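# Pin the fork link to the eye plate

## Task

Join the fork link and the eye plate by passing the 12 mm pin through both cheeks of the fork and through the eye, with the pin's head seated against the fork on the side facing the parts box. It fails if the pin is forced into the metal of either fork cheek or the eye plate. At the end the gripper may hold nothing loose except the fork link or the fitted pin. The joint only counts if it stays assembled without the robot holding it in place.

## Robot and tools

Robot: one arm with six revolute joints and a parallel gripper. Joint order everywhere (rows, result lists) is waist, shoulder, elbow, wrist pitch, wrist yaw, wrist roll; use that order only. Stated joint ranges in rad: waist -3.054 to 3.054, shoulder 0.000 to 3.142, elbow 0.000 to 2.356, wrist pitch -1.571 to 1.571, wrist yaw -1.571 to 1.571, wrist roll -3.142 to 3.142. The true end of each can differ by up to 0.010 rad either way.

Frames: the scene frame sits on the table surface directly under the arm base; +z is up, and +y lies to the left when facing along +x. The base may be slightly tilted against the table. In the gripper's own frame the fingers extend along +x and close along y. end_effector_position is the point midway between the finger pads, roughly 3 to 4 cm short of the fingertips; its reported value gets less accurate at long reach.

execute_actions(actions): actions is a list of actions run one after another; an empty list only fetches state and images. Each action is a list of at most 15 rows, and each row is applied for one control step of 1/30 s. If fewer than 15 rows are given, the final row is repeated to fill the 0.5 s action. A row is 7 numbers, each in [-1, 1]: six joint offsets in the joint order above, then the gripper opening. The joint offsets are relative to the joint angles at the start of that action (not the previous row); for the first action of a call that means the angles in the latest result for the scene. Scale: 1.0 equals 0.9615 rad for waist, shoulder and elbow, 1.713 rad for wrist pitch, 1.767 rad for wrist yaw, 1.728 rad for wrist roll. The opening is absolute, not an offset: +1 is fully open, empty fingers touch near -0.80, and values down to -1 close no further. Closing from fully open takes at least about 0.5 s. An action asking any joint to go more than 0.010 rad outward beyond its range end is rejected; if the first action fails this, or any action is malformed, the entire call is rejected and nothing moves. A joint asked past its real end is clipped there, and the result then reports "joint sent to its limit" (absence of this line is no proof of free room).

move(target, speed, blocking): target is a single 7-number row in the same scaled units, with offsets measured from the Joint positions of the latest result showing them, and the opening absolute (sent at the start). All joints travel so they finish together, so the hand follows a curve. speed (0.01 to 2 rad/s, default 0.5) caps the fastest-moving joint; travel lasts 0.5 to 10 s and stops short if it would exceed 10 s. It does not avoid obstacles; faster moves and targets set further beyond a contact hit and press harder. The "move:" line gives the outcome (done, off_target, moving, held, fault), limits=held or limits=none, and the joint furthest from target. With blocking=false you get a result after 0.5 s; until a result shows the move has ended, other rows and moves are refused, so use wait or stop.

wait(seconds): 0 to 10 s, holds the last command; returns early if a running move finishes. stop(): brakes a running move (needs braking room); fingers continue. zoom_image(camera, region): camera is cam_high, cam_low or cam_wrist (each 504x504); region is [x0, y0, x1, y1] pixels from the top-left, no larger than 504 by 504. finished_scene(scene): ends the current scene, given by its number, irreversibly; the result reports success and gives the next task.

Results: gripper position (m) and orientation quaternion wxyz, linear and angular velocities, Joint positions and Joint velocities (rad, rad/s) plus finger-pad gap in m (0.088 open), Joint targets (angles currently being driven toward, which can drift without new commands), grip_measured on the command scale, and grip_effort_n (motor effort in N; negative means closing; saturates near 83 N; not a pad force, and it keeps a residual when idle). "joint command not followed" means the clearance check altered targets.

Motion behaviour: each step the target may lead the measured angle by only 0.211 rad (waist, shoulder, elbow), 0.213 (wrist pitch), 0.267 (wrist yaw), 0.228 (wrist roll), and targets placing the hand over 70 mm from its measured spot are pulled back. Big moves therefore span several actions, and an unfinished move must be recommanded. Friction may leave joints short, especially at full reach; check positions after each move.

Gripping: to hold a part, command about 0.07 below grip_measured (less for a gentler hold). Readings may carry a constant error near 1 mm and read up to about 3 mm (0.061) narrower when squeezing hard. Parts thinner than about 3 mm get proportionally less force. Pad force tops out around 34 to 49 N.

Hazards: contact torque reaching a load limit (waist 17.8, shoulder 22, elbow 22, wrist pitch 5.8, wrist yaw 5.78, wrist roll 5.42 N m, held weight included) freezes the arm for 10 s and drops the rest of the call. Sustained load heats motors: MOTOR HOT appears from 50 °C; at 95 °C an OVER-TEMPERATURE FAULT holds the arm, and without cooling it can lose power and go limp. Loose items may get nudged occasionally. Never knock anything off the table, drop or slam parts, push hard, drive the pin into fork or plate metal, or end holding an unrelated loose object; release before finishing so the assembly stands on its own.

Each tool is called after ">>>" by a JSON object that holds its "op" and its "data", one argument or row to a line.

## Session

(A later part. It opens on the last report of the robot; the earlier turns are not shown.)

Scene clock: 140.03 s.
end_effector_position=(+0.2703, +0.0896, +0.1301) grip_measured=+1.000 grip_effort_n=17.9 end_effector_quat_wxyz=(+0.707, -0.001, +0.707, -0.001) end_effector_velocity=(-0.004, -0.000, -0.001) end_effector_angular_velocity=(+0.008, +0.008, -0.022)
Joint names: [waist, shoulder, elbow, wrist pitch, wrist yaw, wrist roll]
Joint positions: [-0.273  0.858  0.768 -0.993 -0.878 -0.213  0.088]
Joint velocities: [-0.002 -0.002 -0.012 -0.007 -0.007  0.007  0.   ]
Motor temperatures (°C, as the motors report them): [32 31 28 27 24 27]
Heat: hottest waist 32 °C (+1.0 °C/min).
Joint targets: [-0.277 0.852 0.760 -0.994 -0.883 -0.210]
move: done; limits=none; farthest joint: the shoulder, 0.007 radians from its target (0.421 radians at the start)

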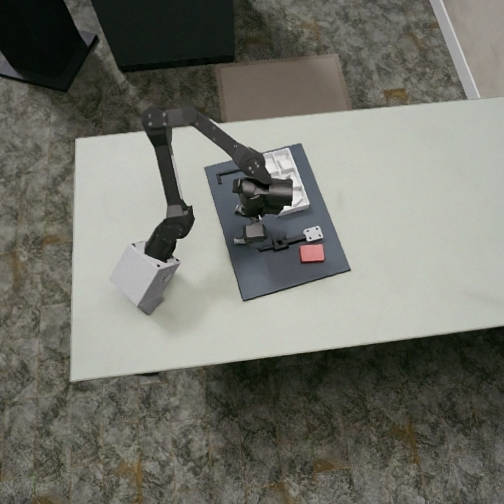

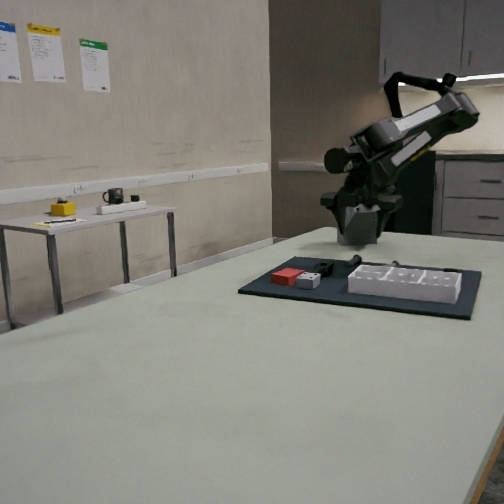

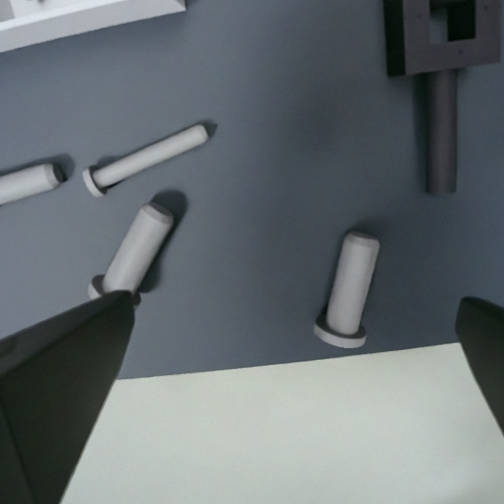

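>>> {"op": "move", "data": {
  "target": [0.4,-0.06,0.1,0.05,0.17,0.6,-0.2],
  "speed": 1
}}

>>> {"op": "move", "data": {
  "target": [0.562,0,0.075,0.106,0.2,0.627,-0.2],
  "speed": 1
}}

Scene clock: 149.60 s.
end_effector_position=(+0.2785, +0.1334, +0.1181) grip_measured=-0.196 grip_effort_n=-19.3 end_effector_quat_wxyz=(+0.661, +0.196, +0.677, -0.258) end_effector_velocity=(-0.002, -0.002, +0.000) end_effector_angular_velocity=(-0.010, +0.003, -0.013)
Joint names: [waist, shoulder, elbow, wrist pitch, wrist yaw, wrist roll]
Joint positions: [ 0.108  0.81   0.856 -0.909 -0.583  0.821  0.029]
Joint velocities: [-0.002 -0.002 -0.002 -0.007  0.007  0.007  0.   ]
Motor temperatures (°C, as the motors report them): [32 31 28 27 24 27]
Heat: hottest waist 32 °C (+1.0 °C/min).
Joint targets: [0.111 0.801 0.864 -0.907 -0.578 0.824]
move: done; limits=none; farthest joint: the shoulder, 0.009 radians from its target (0.058 radians at the start)

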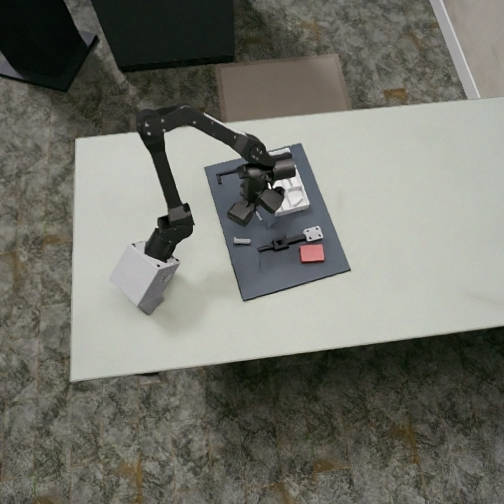

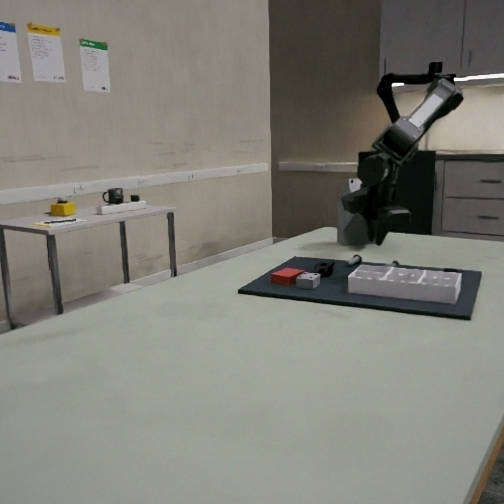

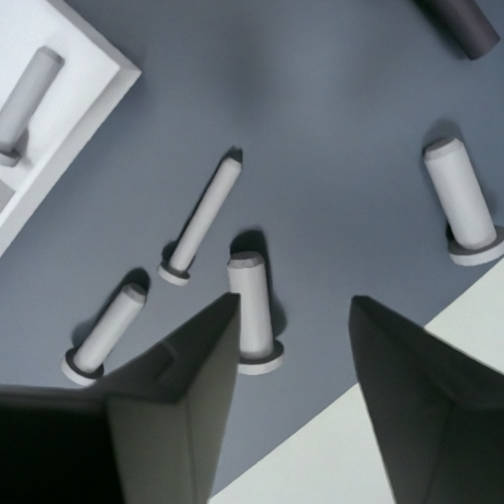

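Scene clock: 151.47 s.
end_effector_position=(+0.2812, +0.2156, +0.0994) grip_measured=-0.196 grip_effort_n=-19.8 end_effector_quat_wxyz=(+0.560, +0.430, +0.562, -0.431) end_effector_velocity=(+0.001, +0.001, +0.000) end_effector_angular_velocity=(+0.009, -0.003, +0.008)
Joint names: [waist, shoulder, elbow, wrist pitch, wrist yaw, wrist roll]
Joint positions: [ 0.645  0.81   0.919 -0.728 -0.235  1.901  0.029]
Joint velocities: [-0.002 -0.002 -0.002  0.007 -0.007 -0.007  0.   ]
Motor temperatures (°C, as the motors report them): [31 31 28 27 24 27]
Heat: hottest waist 31 °C (+0.0 °C/min).
Joint targets: [0.648 0.810 0.928 -0.727 -0.230 1.905]
move: done; limits=none; farthest joint: the elbow, 0.009 radians from its target (0.072 radians at the start)

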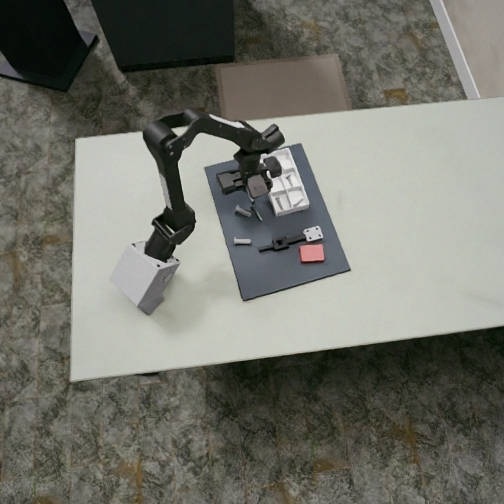

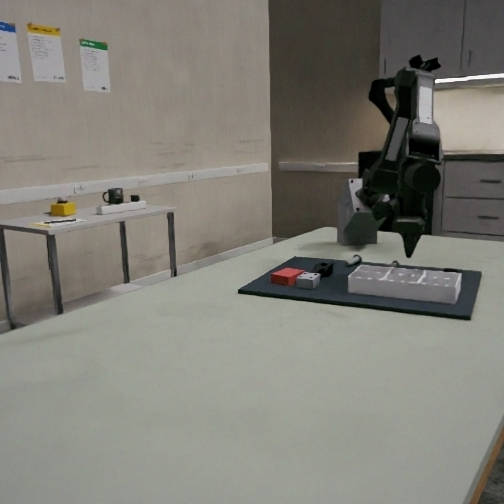

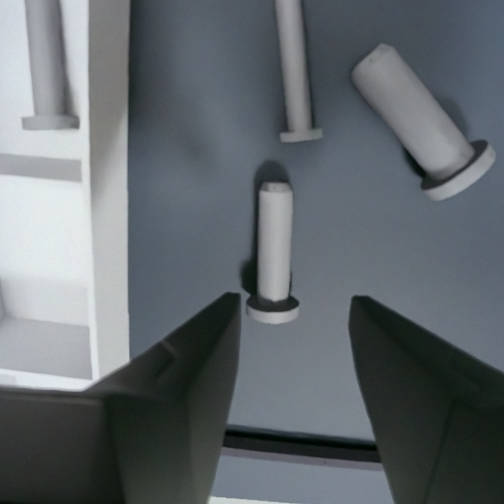

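>>> {"op": "move", "data": {
  "target": [0.119,0.151,-0.062,0.12,0.055,0.04,-0.25],
  "speed": 0.2
}}

Scene clock: 156.87 s.
end_effector_position=(+0.2816, +0.2257, +0.0525) grip_measured=-0.246 grip_effort_n=-19.8 end_effector_quat_wxyz=(+0.561, +0.432, +0.561, -0.428) end_effector_velocity=(-0.004, -0.003, +0.000) end_effector_angular_velocity=(-0.009, +0.020, -0.012)
Joint names: [waist, shoulder, elbow, wrist pitch, wrist yaw, wrist roll]
Joint positions: [ 0.756  0.943  0.868 -0.525 -0.143  1.967  0.027]
Joint velocities: [-0.002 -0.002 -0.002 -0.022 -0.007  0.007 -0.   ]
Motor temperatures (°C, as the motors report them): [31 31 28 27 24 27]
Heat: hottest waist 31 °C (+0.0 °C/min).
Joint targets: [0.760 0.954 0.859 -0.523 -0.138 1.970]
move: off_target; limits=none; farthest joint: the shoulder, 0.012 radians from its target (0.146 radians at the start)

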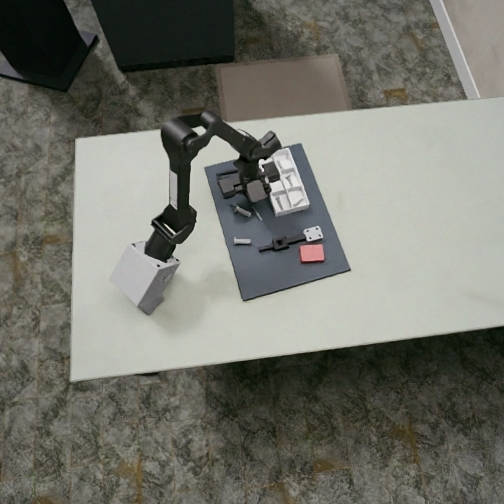

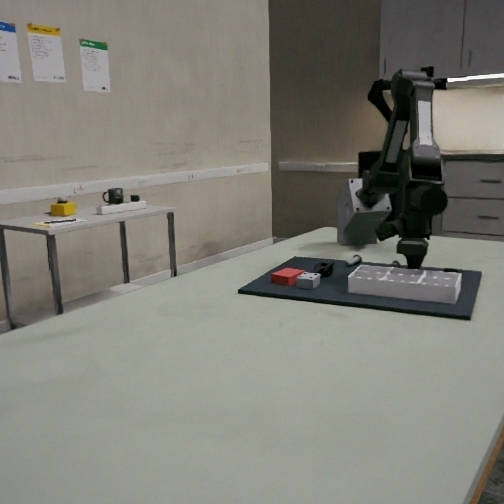

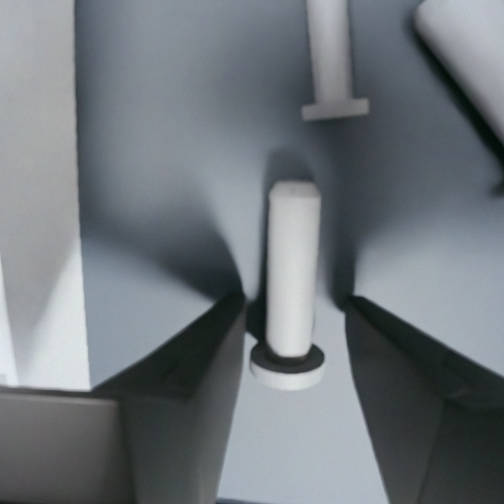

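>>> {"op": "execute_actions", "data": {
  "actions": [
    [[0,0.018,0,0,0,0,-0.4]],
    [[0,0,0,0,0,0,-0.46],[0,0,0,0,0,0,-0.49],[0,0,0,0,0,0,-0.52],[0,0,0,0,0,0,-0.54],[0,0,0,0,0,0,-0.56],[0,0,0,0,0,0,-0.58],[0,0,0,0,0,0,-0.61],[0,0,0,0,0,0,-0.66]]
  ]
}}

Scene clock: 161.33 s.
end_effector_position=(+0.2811, +0.2250, +0.0510) grip_measured=-0.594 grip_effort_n=-83.5 end_effector_quat_wxyz=(+0.560, +0.431, +0.562, -0.430) end_effector_velocity=(-0.006, -0.001, +0.000) end_effector_angular_velocity=(+0.003, +0.029, -0.012)
Joint names: [waist, shoulder, elbow, wrist pitch, wrist yaw, wrist roll]
Joint positions: [ 0.756  0.948  0.868 -0.525 -0.143  1.967  0.01 ]
Joint velocities: [-0.002 -0.002 -0.002 -0.022 -0.022  0.007 -0.   ]
Motor temperatures (°C, as the motors report them): [31 31 28 27 24 27]
Heat: hottest waist 31 °C (+0.0 °C/min).
Joint targets: [0.756 0.948 0.868 -0.524 -0.143 1.967]

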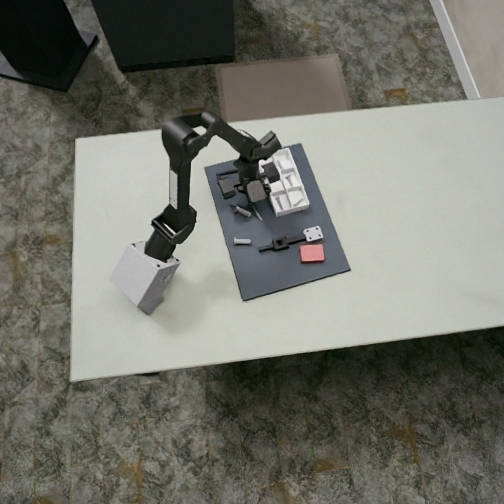

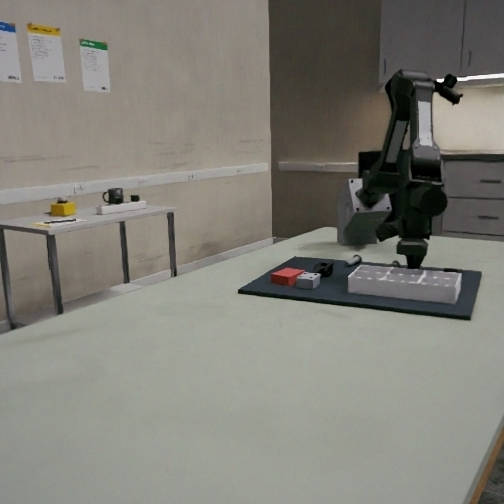

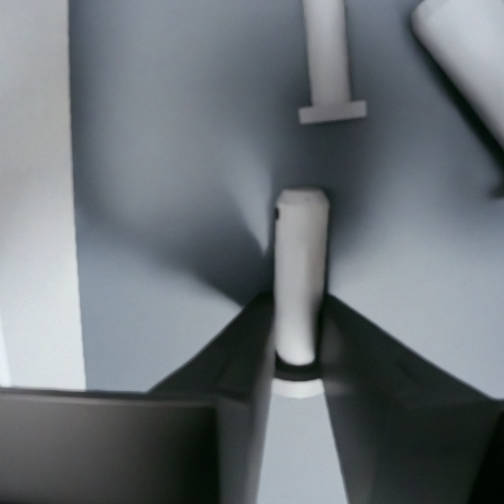

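>>> {"op": "move", "data": {
  "target": [-0.09,-0.175,0.1,-0.15,-0.04,-0.03,-0.66],
  "speed": 0.3
}}

>>> {"op": "move", "data": {
  "target": [-0.768,0.38,0.093,0.006,-0.28,-0.26,-0.66],
  "speed": 0.5
}}

Scene clock: 170.23 s.
end_effector_position=(+0.2800, +0.2214, +0.1102) grip_measured=-0.594 grip_effort_n=-83.5 end_effector_quat_wxyz=(+0.561, +0.429, +0.561, -0.432) end_effector_velocity=(-0.002, -0.001, +0.000) end_effector_angular_velocity=(+0.000, +0.009, +0.004)
Joint names: [waist, shoulder, elbow, wrist pitch, wrist yaw, wrist roll]
Joint positions: [ 0.673  0.792  0.954 -0.78  -0.209  1.919  0.01 ]
Joint velocities: [-0.002 -0.002 -0.002 -0.007 -0.007 -0.007 -0.   ]
Motor temperatures (°C, as the motors report them): [30 32 28 27 24 27]
Heat: hottest shoulder 32 °C (+1.0 °C/min).
Joint targets: [0.670 0.780 0.964 -0.782 -0.214 1.916]
move: off_target; limits=none; farthest joint: the shoulder, 0.013 radians from its target (0.169 radians at the start)

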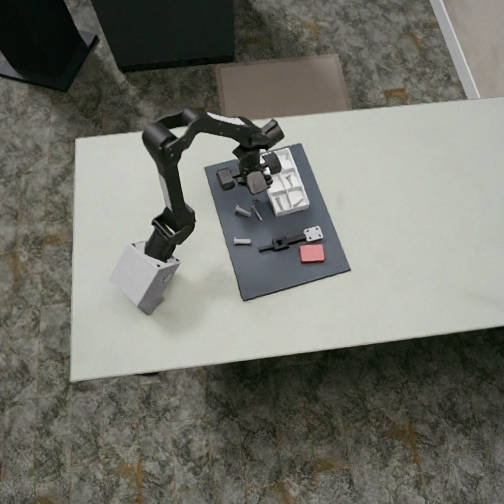

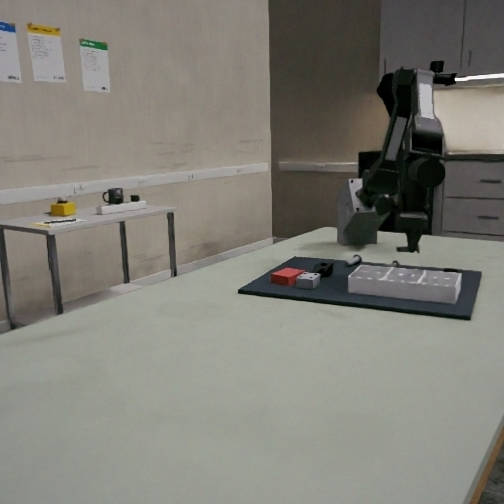

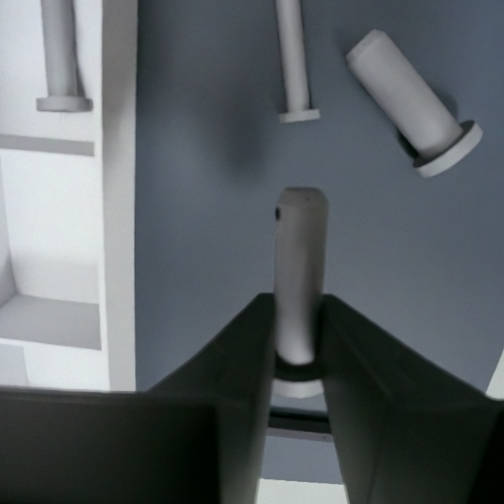

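Scene clock: 172.33 s.
end_effector_position=(+0.3597, +0.0926, +0.0997) grip_measured=-0.594 grip_effort_n=-83.5 end_effector_quat_wxyz=(+0.553, +0.446, +0.519, -0.476) end_effector_velocity=(-0.002, -0.000, -0.001) end_effector_angular_velocity=(+0.005, +0.009, +0.012)
Joint names: [waist, shoulder, elbow, wrist pitch, wrist yaw, wrist roll]
Joint positions: [-0.061  1.149  1.035 -0.771 -0.698  1.473  0.01 ]
Joint velocities: [-0.002  0.002 -0.002 -0.007 -0.007 -0.022  0.   ]
Motor temperatures (°C, as the motors report them): [30 32 29 27 24 27]
Heat: hottest shoulder 32 °C (+1.0 °C/min).
Joint targets: [-0.065 1.158 1.043 -0.769 -0.703 1.470]
move: done; limits=none; farthest joint: the shoulder, 0.009 radians from its target (0.365 radians at the start)

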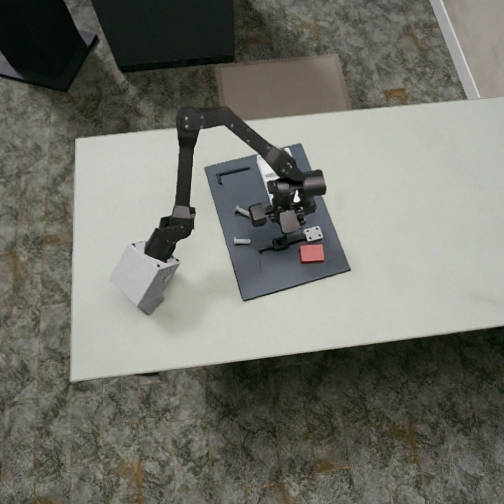

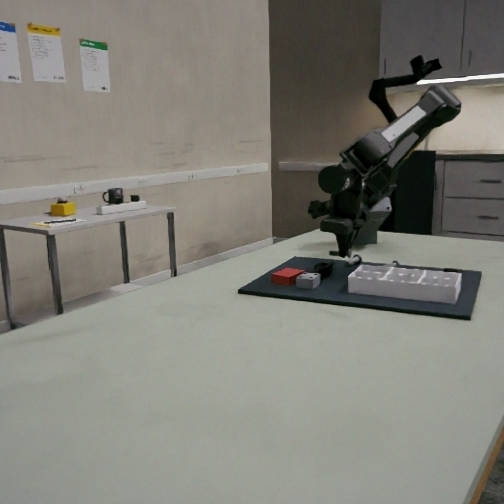

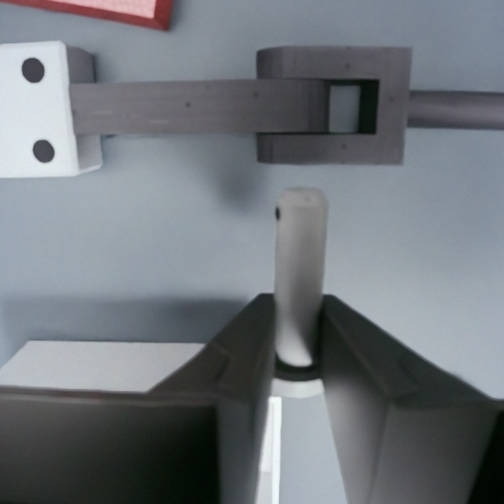

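>>> {"op": "move", "data": {
  "target": [0.144,0.072,-0.096,0.132,0.054,0.0765,-0.66],
  "speed": 0.15
}}

>>> {"op": "zoom_image", "data": {
  "camera": "cam_low",
  "region": [300,235,380,285]
}}

Scene clock: 177.40 s.
end_effector_position=(+0.3573, +0.0924, +0.0551) grip_measured=-0.594 grip_effort_n=-83.5 end_effector_quat_wxyz=(+0.553, +0.446, +0.519, -0.475) end_effector_velocity=(+0.000, -0.004, +0.001) end_effector_angular_velocity=(-0.011, -0.007, +0.005)
Joint names: [waist, shoulder, elbow, wrist pitch, wrist yaw, wrist roll]
Joint positions: [ 0.075  1.208  0.949 -0.546 -0.608  1.602  0.01 ]
Joint velocities: [-0.007 -0.002 -0.007  0.007  0.007 -0.007 -0.   ]
Motor temperatures (°C, as the motors report them): [30 32 29 27 24 27]
Heat: hottest shoulder 32 °C (+0.0 °C/min).
Joint targets: [0.078 1.218 0.943 -0.545 -0.603 1.605]
move: done; limits=none; farthest joint: the shoulder, 0.010 radians from its target (0.070 radians at the start)

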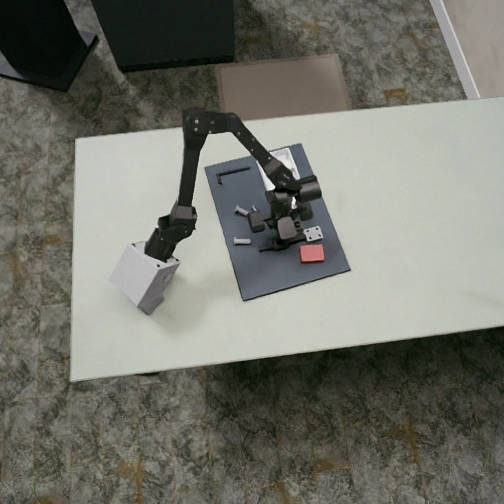

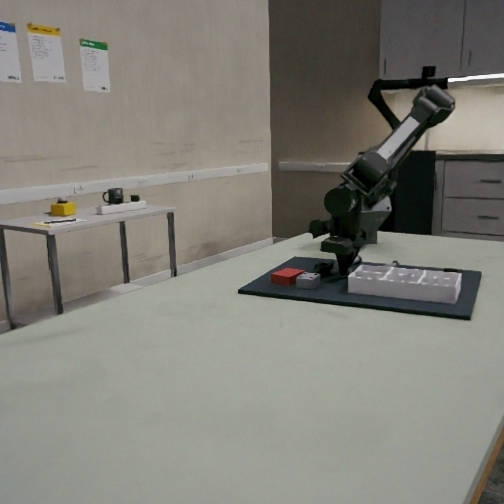

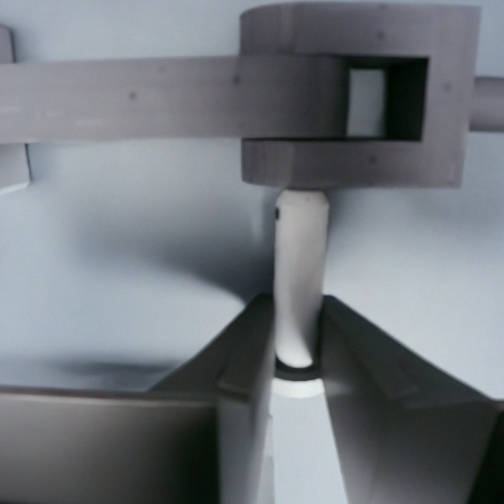

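Region (300, 235, 380, 285) of cam_low's 504x504 image, scaled by 6.300, with more detail than that image has; it fills the top 315 rows of this view, and the rest is white.

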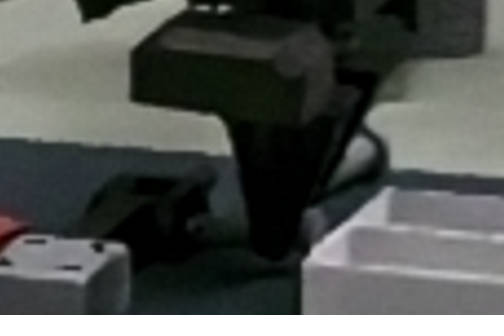

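>>> {"op": "move", "data": {
  "target": [0.003,0.014,0.016,-0.002,0,0,-0.66],
  "speed": 0.03
}}

>>> {"op": "zoom_image", "data": {
  "camera": "cam_wrist",
  "region": [220,100,380,260]
}}

Scene clock: 181.73 s.
end_effector_position=(+0.3591, +0.0930, +0.0553) grip_measured=-0.594 grip_effort_n=-83.5 end_effector_quat_wxyz=(+0.554, +0.446, +0.519, -0.474) end_effector_velocity=(-0.001, +0.002, -0.000) end_effector_angular_velocity=(+0.019, +0.009, +0.001)
Joint names: [waist, shoulder, elbow, wrist pitch, wrist yaw, wrist roll]
Joint positions: [ 0.076  1.212  0.957 -0.548 -0.608  1.602  0.01 ]
Joint velocities: [-0.002  0.002  0.002 -0.007 -0.022 -0.007 -0.   ]
Motor temperatures (°C, as the motors report them): [30 32 28 27 24 27]
Heat: hottest shoulder 32 °C (+0.0 °C/min).
Joint targets: [0.078 1.222 0.965 -0.550 -0.609 1.601]
move: done; limits=none; farthest joint: the shoulder, 0.010 radians from its target (0.013 radians at the start)

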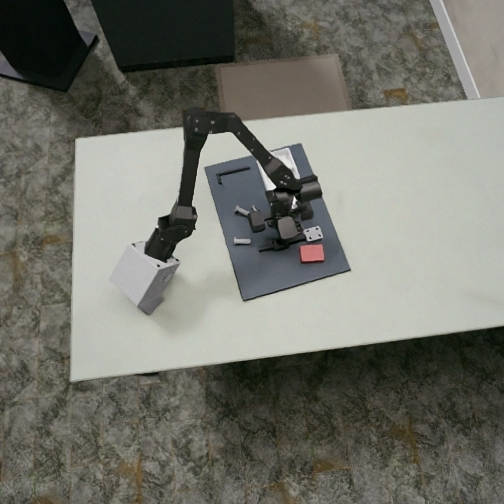

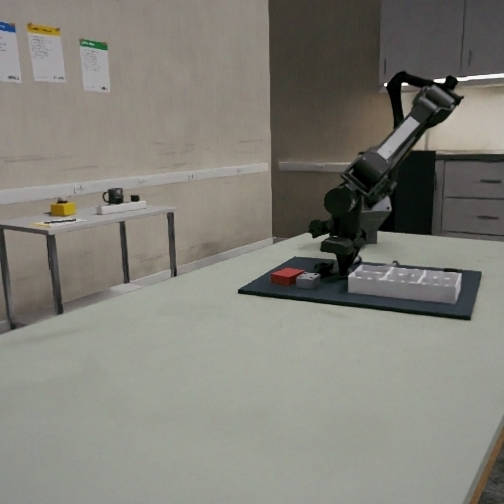

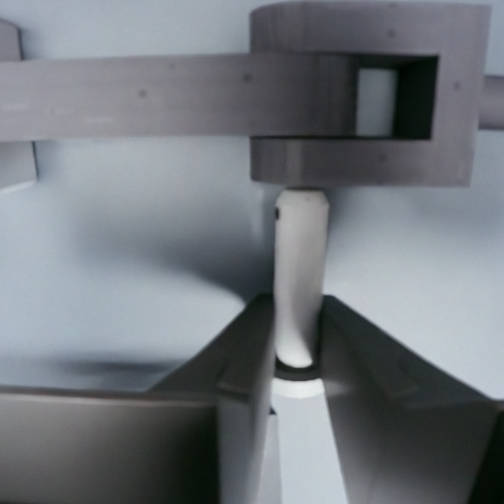

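Region (220, 100, 380, 260) of cam_wrist's 504x504 image, scaled by 3.150, with more detail than that image has.

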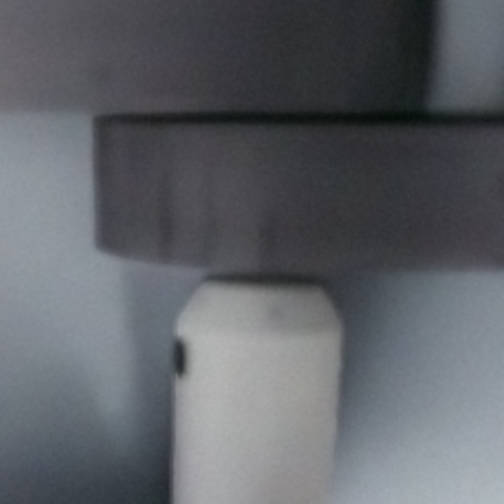

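>>> {"op": "execute_actions", "data": {
  "actions": [
    [[-0.004,0.0105,-0.007,0.001,-0.003,-0.002,-0.66],[-0.005,0.0111,-0.0071,0.0011,-0.0034,-0.0025,-0.66],[-0.006,0.0117,-0.0072,0.0012,-0.0038,-0.003,-0.66],[-0.007,0.0123,-0.0073,0.0013,-0.0042,-0.0035,-0.66],[-0.008,0.0129,-0.0074,0.0014,-0.0046,-0.004,-0.66],[-0.009,0.0135,-0.0074,0.0015,-0.005,-0.0045,-0.66],[-0.01,0.0141,-0.0075,0.0016,-0.0053,-0.005,-0.66],[-0.011,0.0147,-0.0076,0.0017,-0.0057,-0.0055,-0.66],[-0.012,0.0153,-0.0077,0.0018,-0.0061,-0.006,-0.66],[-0.013,0.0159,-0.0077,0.0019,-0.0065,-0.0065,-0.66],[-0.014,0.0165,-0.0078,0.002,-0.0068,-0.007,-0.66],[-0.015,0.0171,-0.0079,0.0021,-0.0072,-0.0075,-0.66],[-0.016,0.0177,-0.008,0.0022,-0.0076,-0.008,-0.66],[-0.017,0.0183,-0.008,0.0023,-0.008,-0.0085,-0.66],[-0.018,0.0189,-0.0081,0.0023,-0.0084,-0.009,-0.66]]
  ]
}}

>>> {"op": "wait", "data": {
  "seconds": 0.4
}}

Scene clock: 189.83 s.
end_effector_position=(+0.3597, +0.0901, +0.0552) grip_measured=-0.594 grip_effort_n=-83.5 end_effector_quat_wxyz=(+0.554, +0.446, +0.519, -0.474) end_effector_velocity=(+0.005, -0.010, +0.001) end_effector_angular_velocity=(-0.012, -0.017, +0.006)
Joint names: [waist, shoulder, elbow, wrist pitch, wrist yaw, wrist roll]
Joint positions: [ 0.065  1.218  0.956 -0.546 -0.616  1.592  0.01 ]
Joint velocities: [-0.032  0.017 -0.002  0.022 -0.007 -0.022 -0.   ]
Motor temperatures (°C, as the motors report them): [30 32 29 27 24 27]
Heat: hottest shoulder 32 °C (+0.0 °C/min).
Joint targets: [0.058 1.230 0.949 -0.544 -0.623 1.586]

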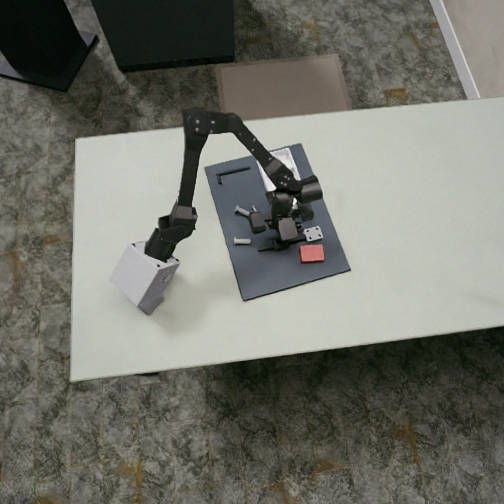

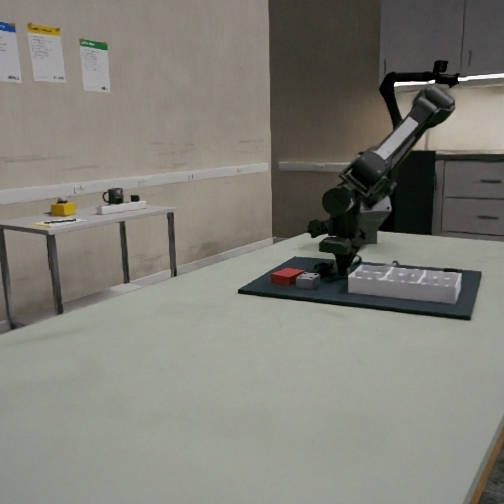

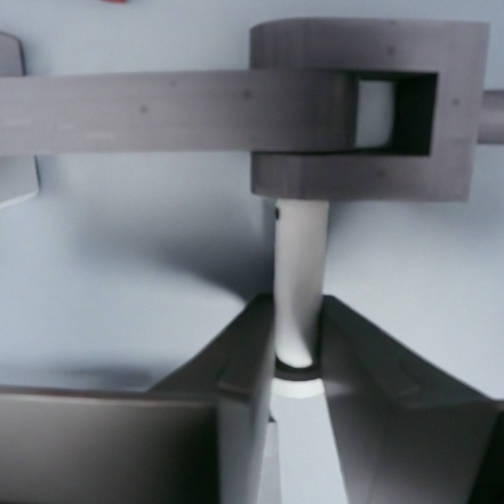

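Scene clock: 190.23 s.
end_effector_position=(+0.3596, +0.0891, +0.0552) grip_measured=-0.594 grip_effort_n=-83.5 end_effector_quat_wxyz=(+0.554, +0.446, +0.519, -0.474) end_effector_velocity=(-0.002, +0.000, +0.000) end_effector_angular_velocity=(+0.005, +0.005, -0.013)
Joint names: [waist, shoulder, elbow, wrist pitch, wrist yaw, wrist roll]
Joint positions: [ 0.062  1.22   0.956 -0.546 -0.618  1.589  0.01 ]
Joint velocities: [-0.002 -0.002 -0.002 -0.007 -0.007  0.007 -0.   ]
Motor temperatures (°C, as the motors report them): [30 32 28 27 24 27]
Heat: hottest shoulder 32 °C (+0.0 °C/min).
Joint targets: [0.058 1.230 0.949 -0.544 -0.623 1.586]
wait: 0.40 s; at rest by 0.23 s

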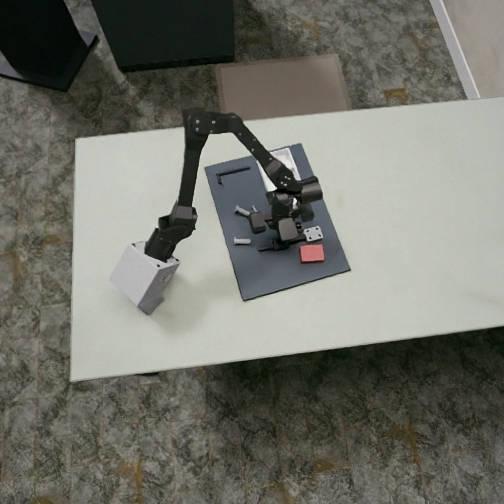

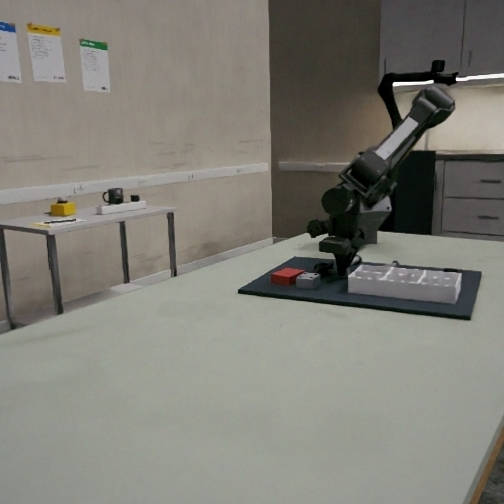

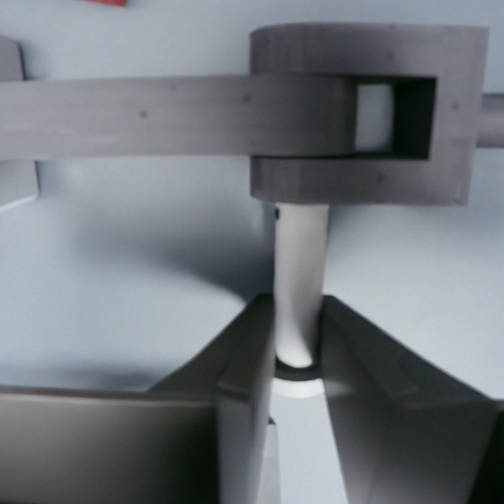

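Clean. Continue in small steps.

>>> {"op": "execute_actions", "data": {
  "actions": [
    [[-0.007,0.0123,-0.0073,0.0013,-0.0042,-0.0035,-0.66],[-0.009,0.0135,-0.0074,0.0015,-0.005,-0.0045,-0.66],[-0.011,0.0147,-0.0076,0.0017,-0.0057,-0.0055,-0.66]],
    [[-0.007,0.0123,-0.0073,0.0013,-0.0042,-0.0035,-0.66],[-0.009,0.0135,-0.0074,0.0015,-0.005,-0.0045,-0.66],[-0.011,0.0147,-0.0076,0.0017,-0.0057,-0.0055,-0.66]],
    [[-0.007,0.0123,-0.0073,0.0013,-0.0042,-0.0035,-0.66],[-0.009,0.0135,-0.0074,0.0015,-0.005,-0.0045,-0.66],[-0.011,0.0147,-0.0076,0.0017,-0.0057,-0.0055,-0.66]]
  ]
}}

Scene clock: 194.73 s.
end_effector_position=(+0.3602, +0.0859, +0.0552) grip_measured=-0.594 grip_effort_n=-83.5 end_effector_quat_wxyz=(+0.552, +0.447, +0.523, -0.471) end_effector_velocity=(-0.005, -0.000, +0.001) end_effector_angular_velocity=(+0.003, +0.016, -0.023)
Joint names: [waist, shoulder, elbow, wrist pitch, wrist yaw, wrist roll]
Joint positions: [ 0.046  1.23   0.955 -0.543 -0.639  1.57   0.01 ]
Joint velocities: [-0.002 -0.002 -0.002 -0.022 -0.007  0.007 -0.   ]
Motor temperatures (°C, as the motors report them): [30 32 28 27 24 27]
Heat: hottest shoulder 32 °C (+0.0 °C/min).
Joint targets: [0.040 1.242 0.948 -0.540 -0.640 1.567]

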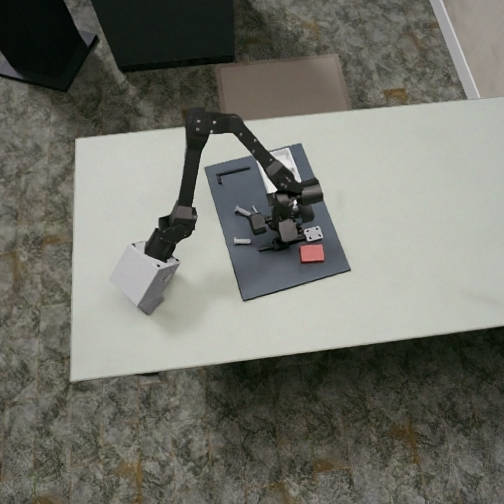

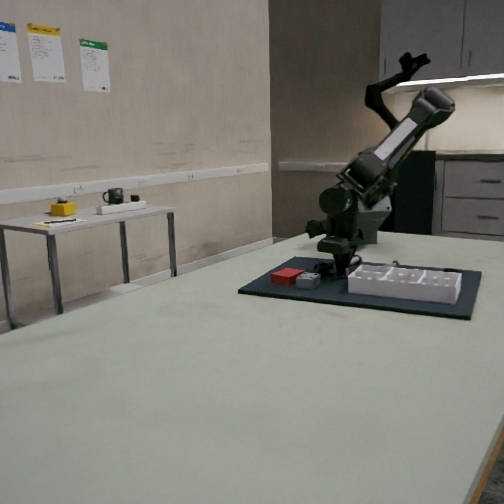

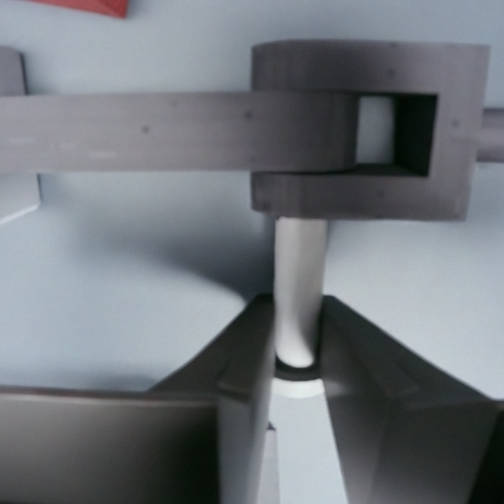

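>>> {"op": "move", "data": {
  "target": [-0.02,0.02,-0.008,0.002,0.004,-0.005,-0.66],
  "speed": 0.02
}}

Scene clock: 198.17 s.
end_effector_position=(+0.3611, +0.0812, +0.0552) grip_measured=-0.594 grip_effort_n=-83.5 end_effector_quat_wxyz=(+0.553, +0.447, +0.520, -0.473) end_effector_velocity=(-0.006, -0.004, -0.001) end_effector_angular_velocity=(-0.012, +0.022, -0.015)
Joint names: [waist, shoulder, elbow, wrist pitch, wrist yaw, wrist roll]
Joint positions: [ 0.034  1.238  0.955 -0.54  -0.639  1.565  0.01 ]
Joint velocities: [-0.002  0.002 -0.007 -0.022  0.007 -0.007 -0.   ]
Motor temperatures (°C, as the motors report them): [31 32 28 27 24 27]
Heat: hottest shoulder 32 °C (+0.0 °C/min).
Joint targets: [0.027 1.249 0.947 -0.539 -0.632 1.562]
move: off_target; limits=none; farthest joint: the shoulder, 0.011 radians from its target (0.019 radians at the start)

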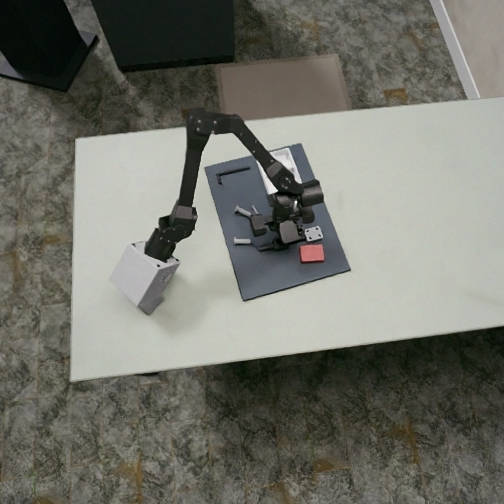

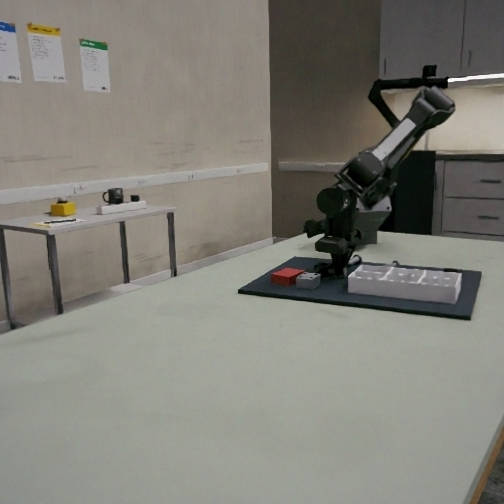

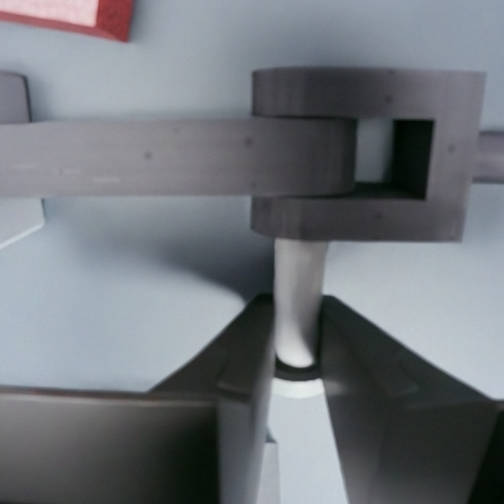

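>>> {"op": "move", "data": {
  "target": [-0.03,0.025,-0.009,0.002,-0.006,-0.014,-0.66],
  "speed": 0.02
}}

Scene clock: 205.50 s.
end_effector_position=(+0.3610, +0.0796, +0.0551) grip_measured=-0.594 grip_effort_n=-83.5 end_effector_quat_wxyz=(+0.551, +0.448, +0.526, -0.468) end_effector_velocity=(-0.002, +0.000, +0.000) end_effector_angular_velocity=(+0.016, +0.009, +0.010)
Joint names: [waist, shoulder, elbow, wrist pitch, wrist yaw, wrist roll]
Joint positions: [ 0.021  1.247  0.954 -0.54  -0.664  1.544  0.01 ]
Joint velocities: [-0.007  0.002 -0.002 -0.007 -0.022 -0.022 -0.   ]
Motor temperatures (°C, as the motors report them): [31 32 28 27 24 27]
Heat: hottest shoulder 32 °C (+0.0 °C/min).
Joint targets: [0.005 1.262 0.946 -0.537 -0.650 1.540]
move: off_target; limits=none; farthest joint: the waist, 0.016 radians from its target (0.028 radians at the start)

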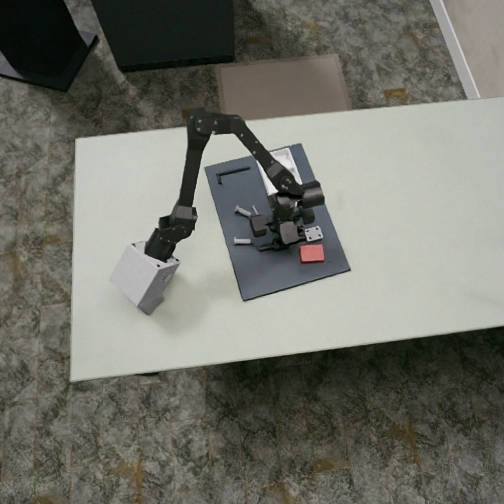

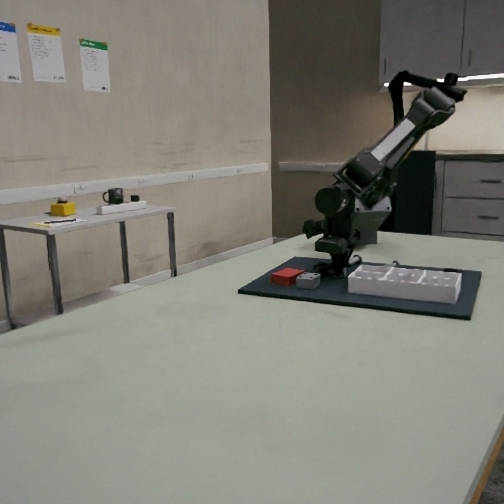

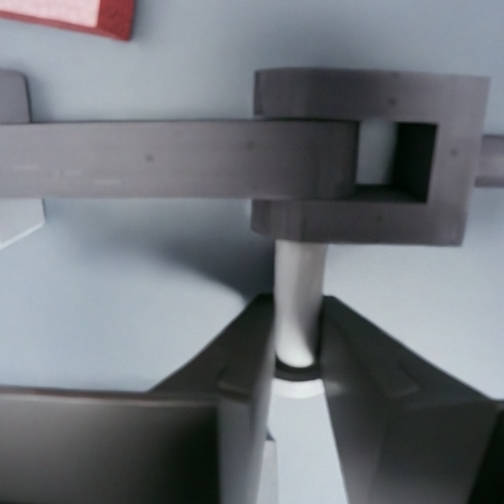

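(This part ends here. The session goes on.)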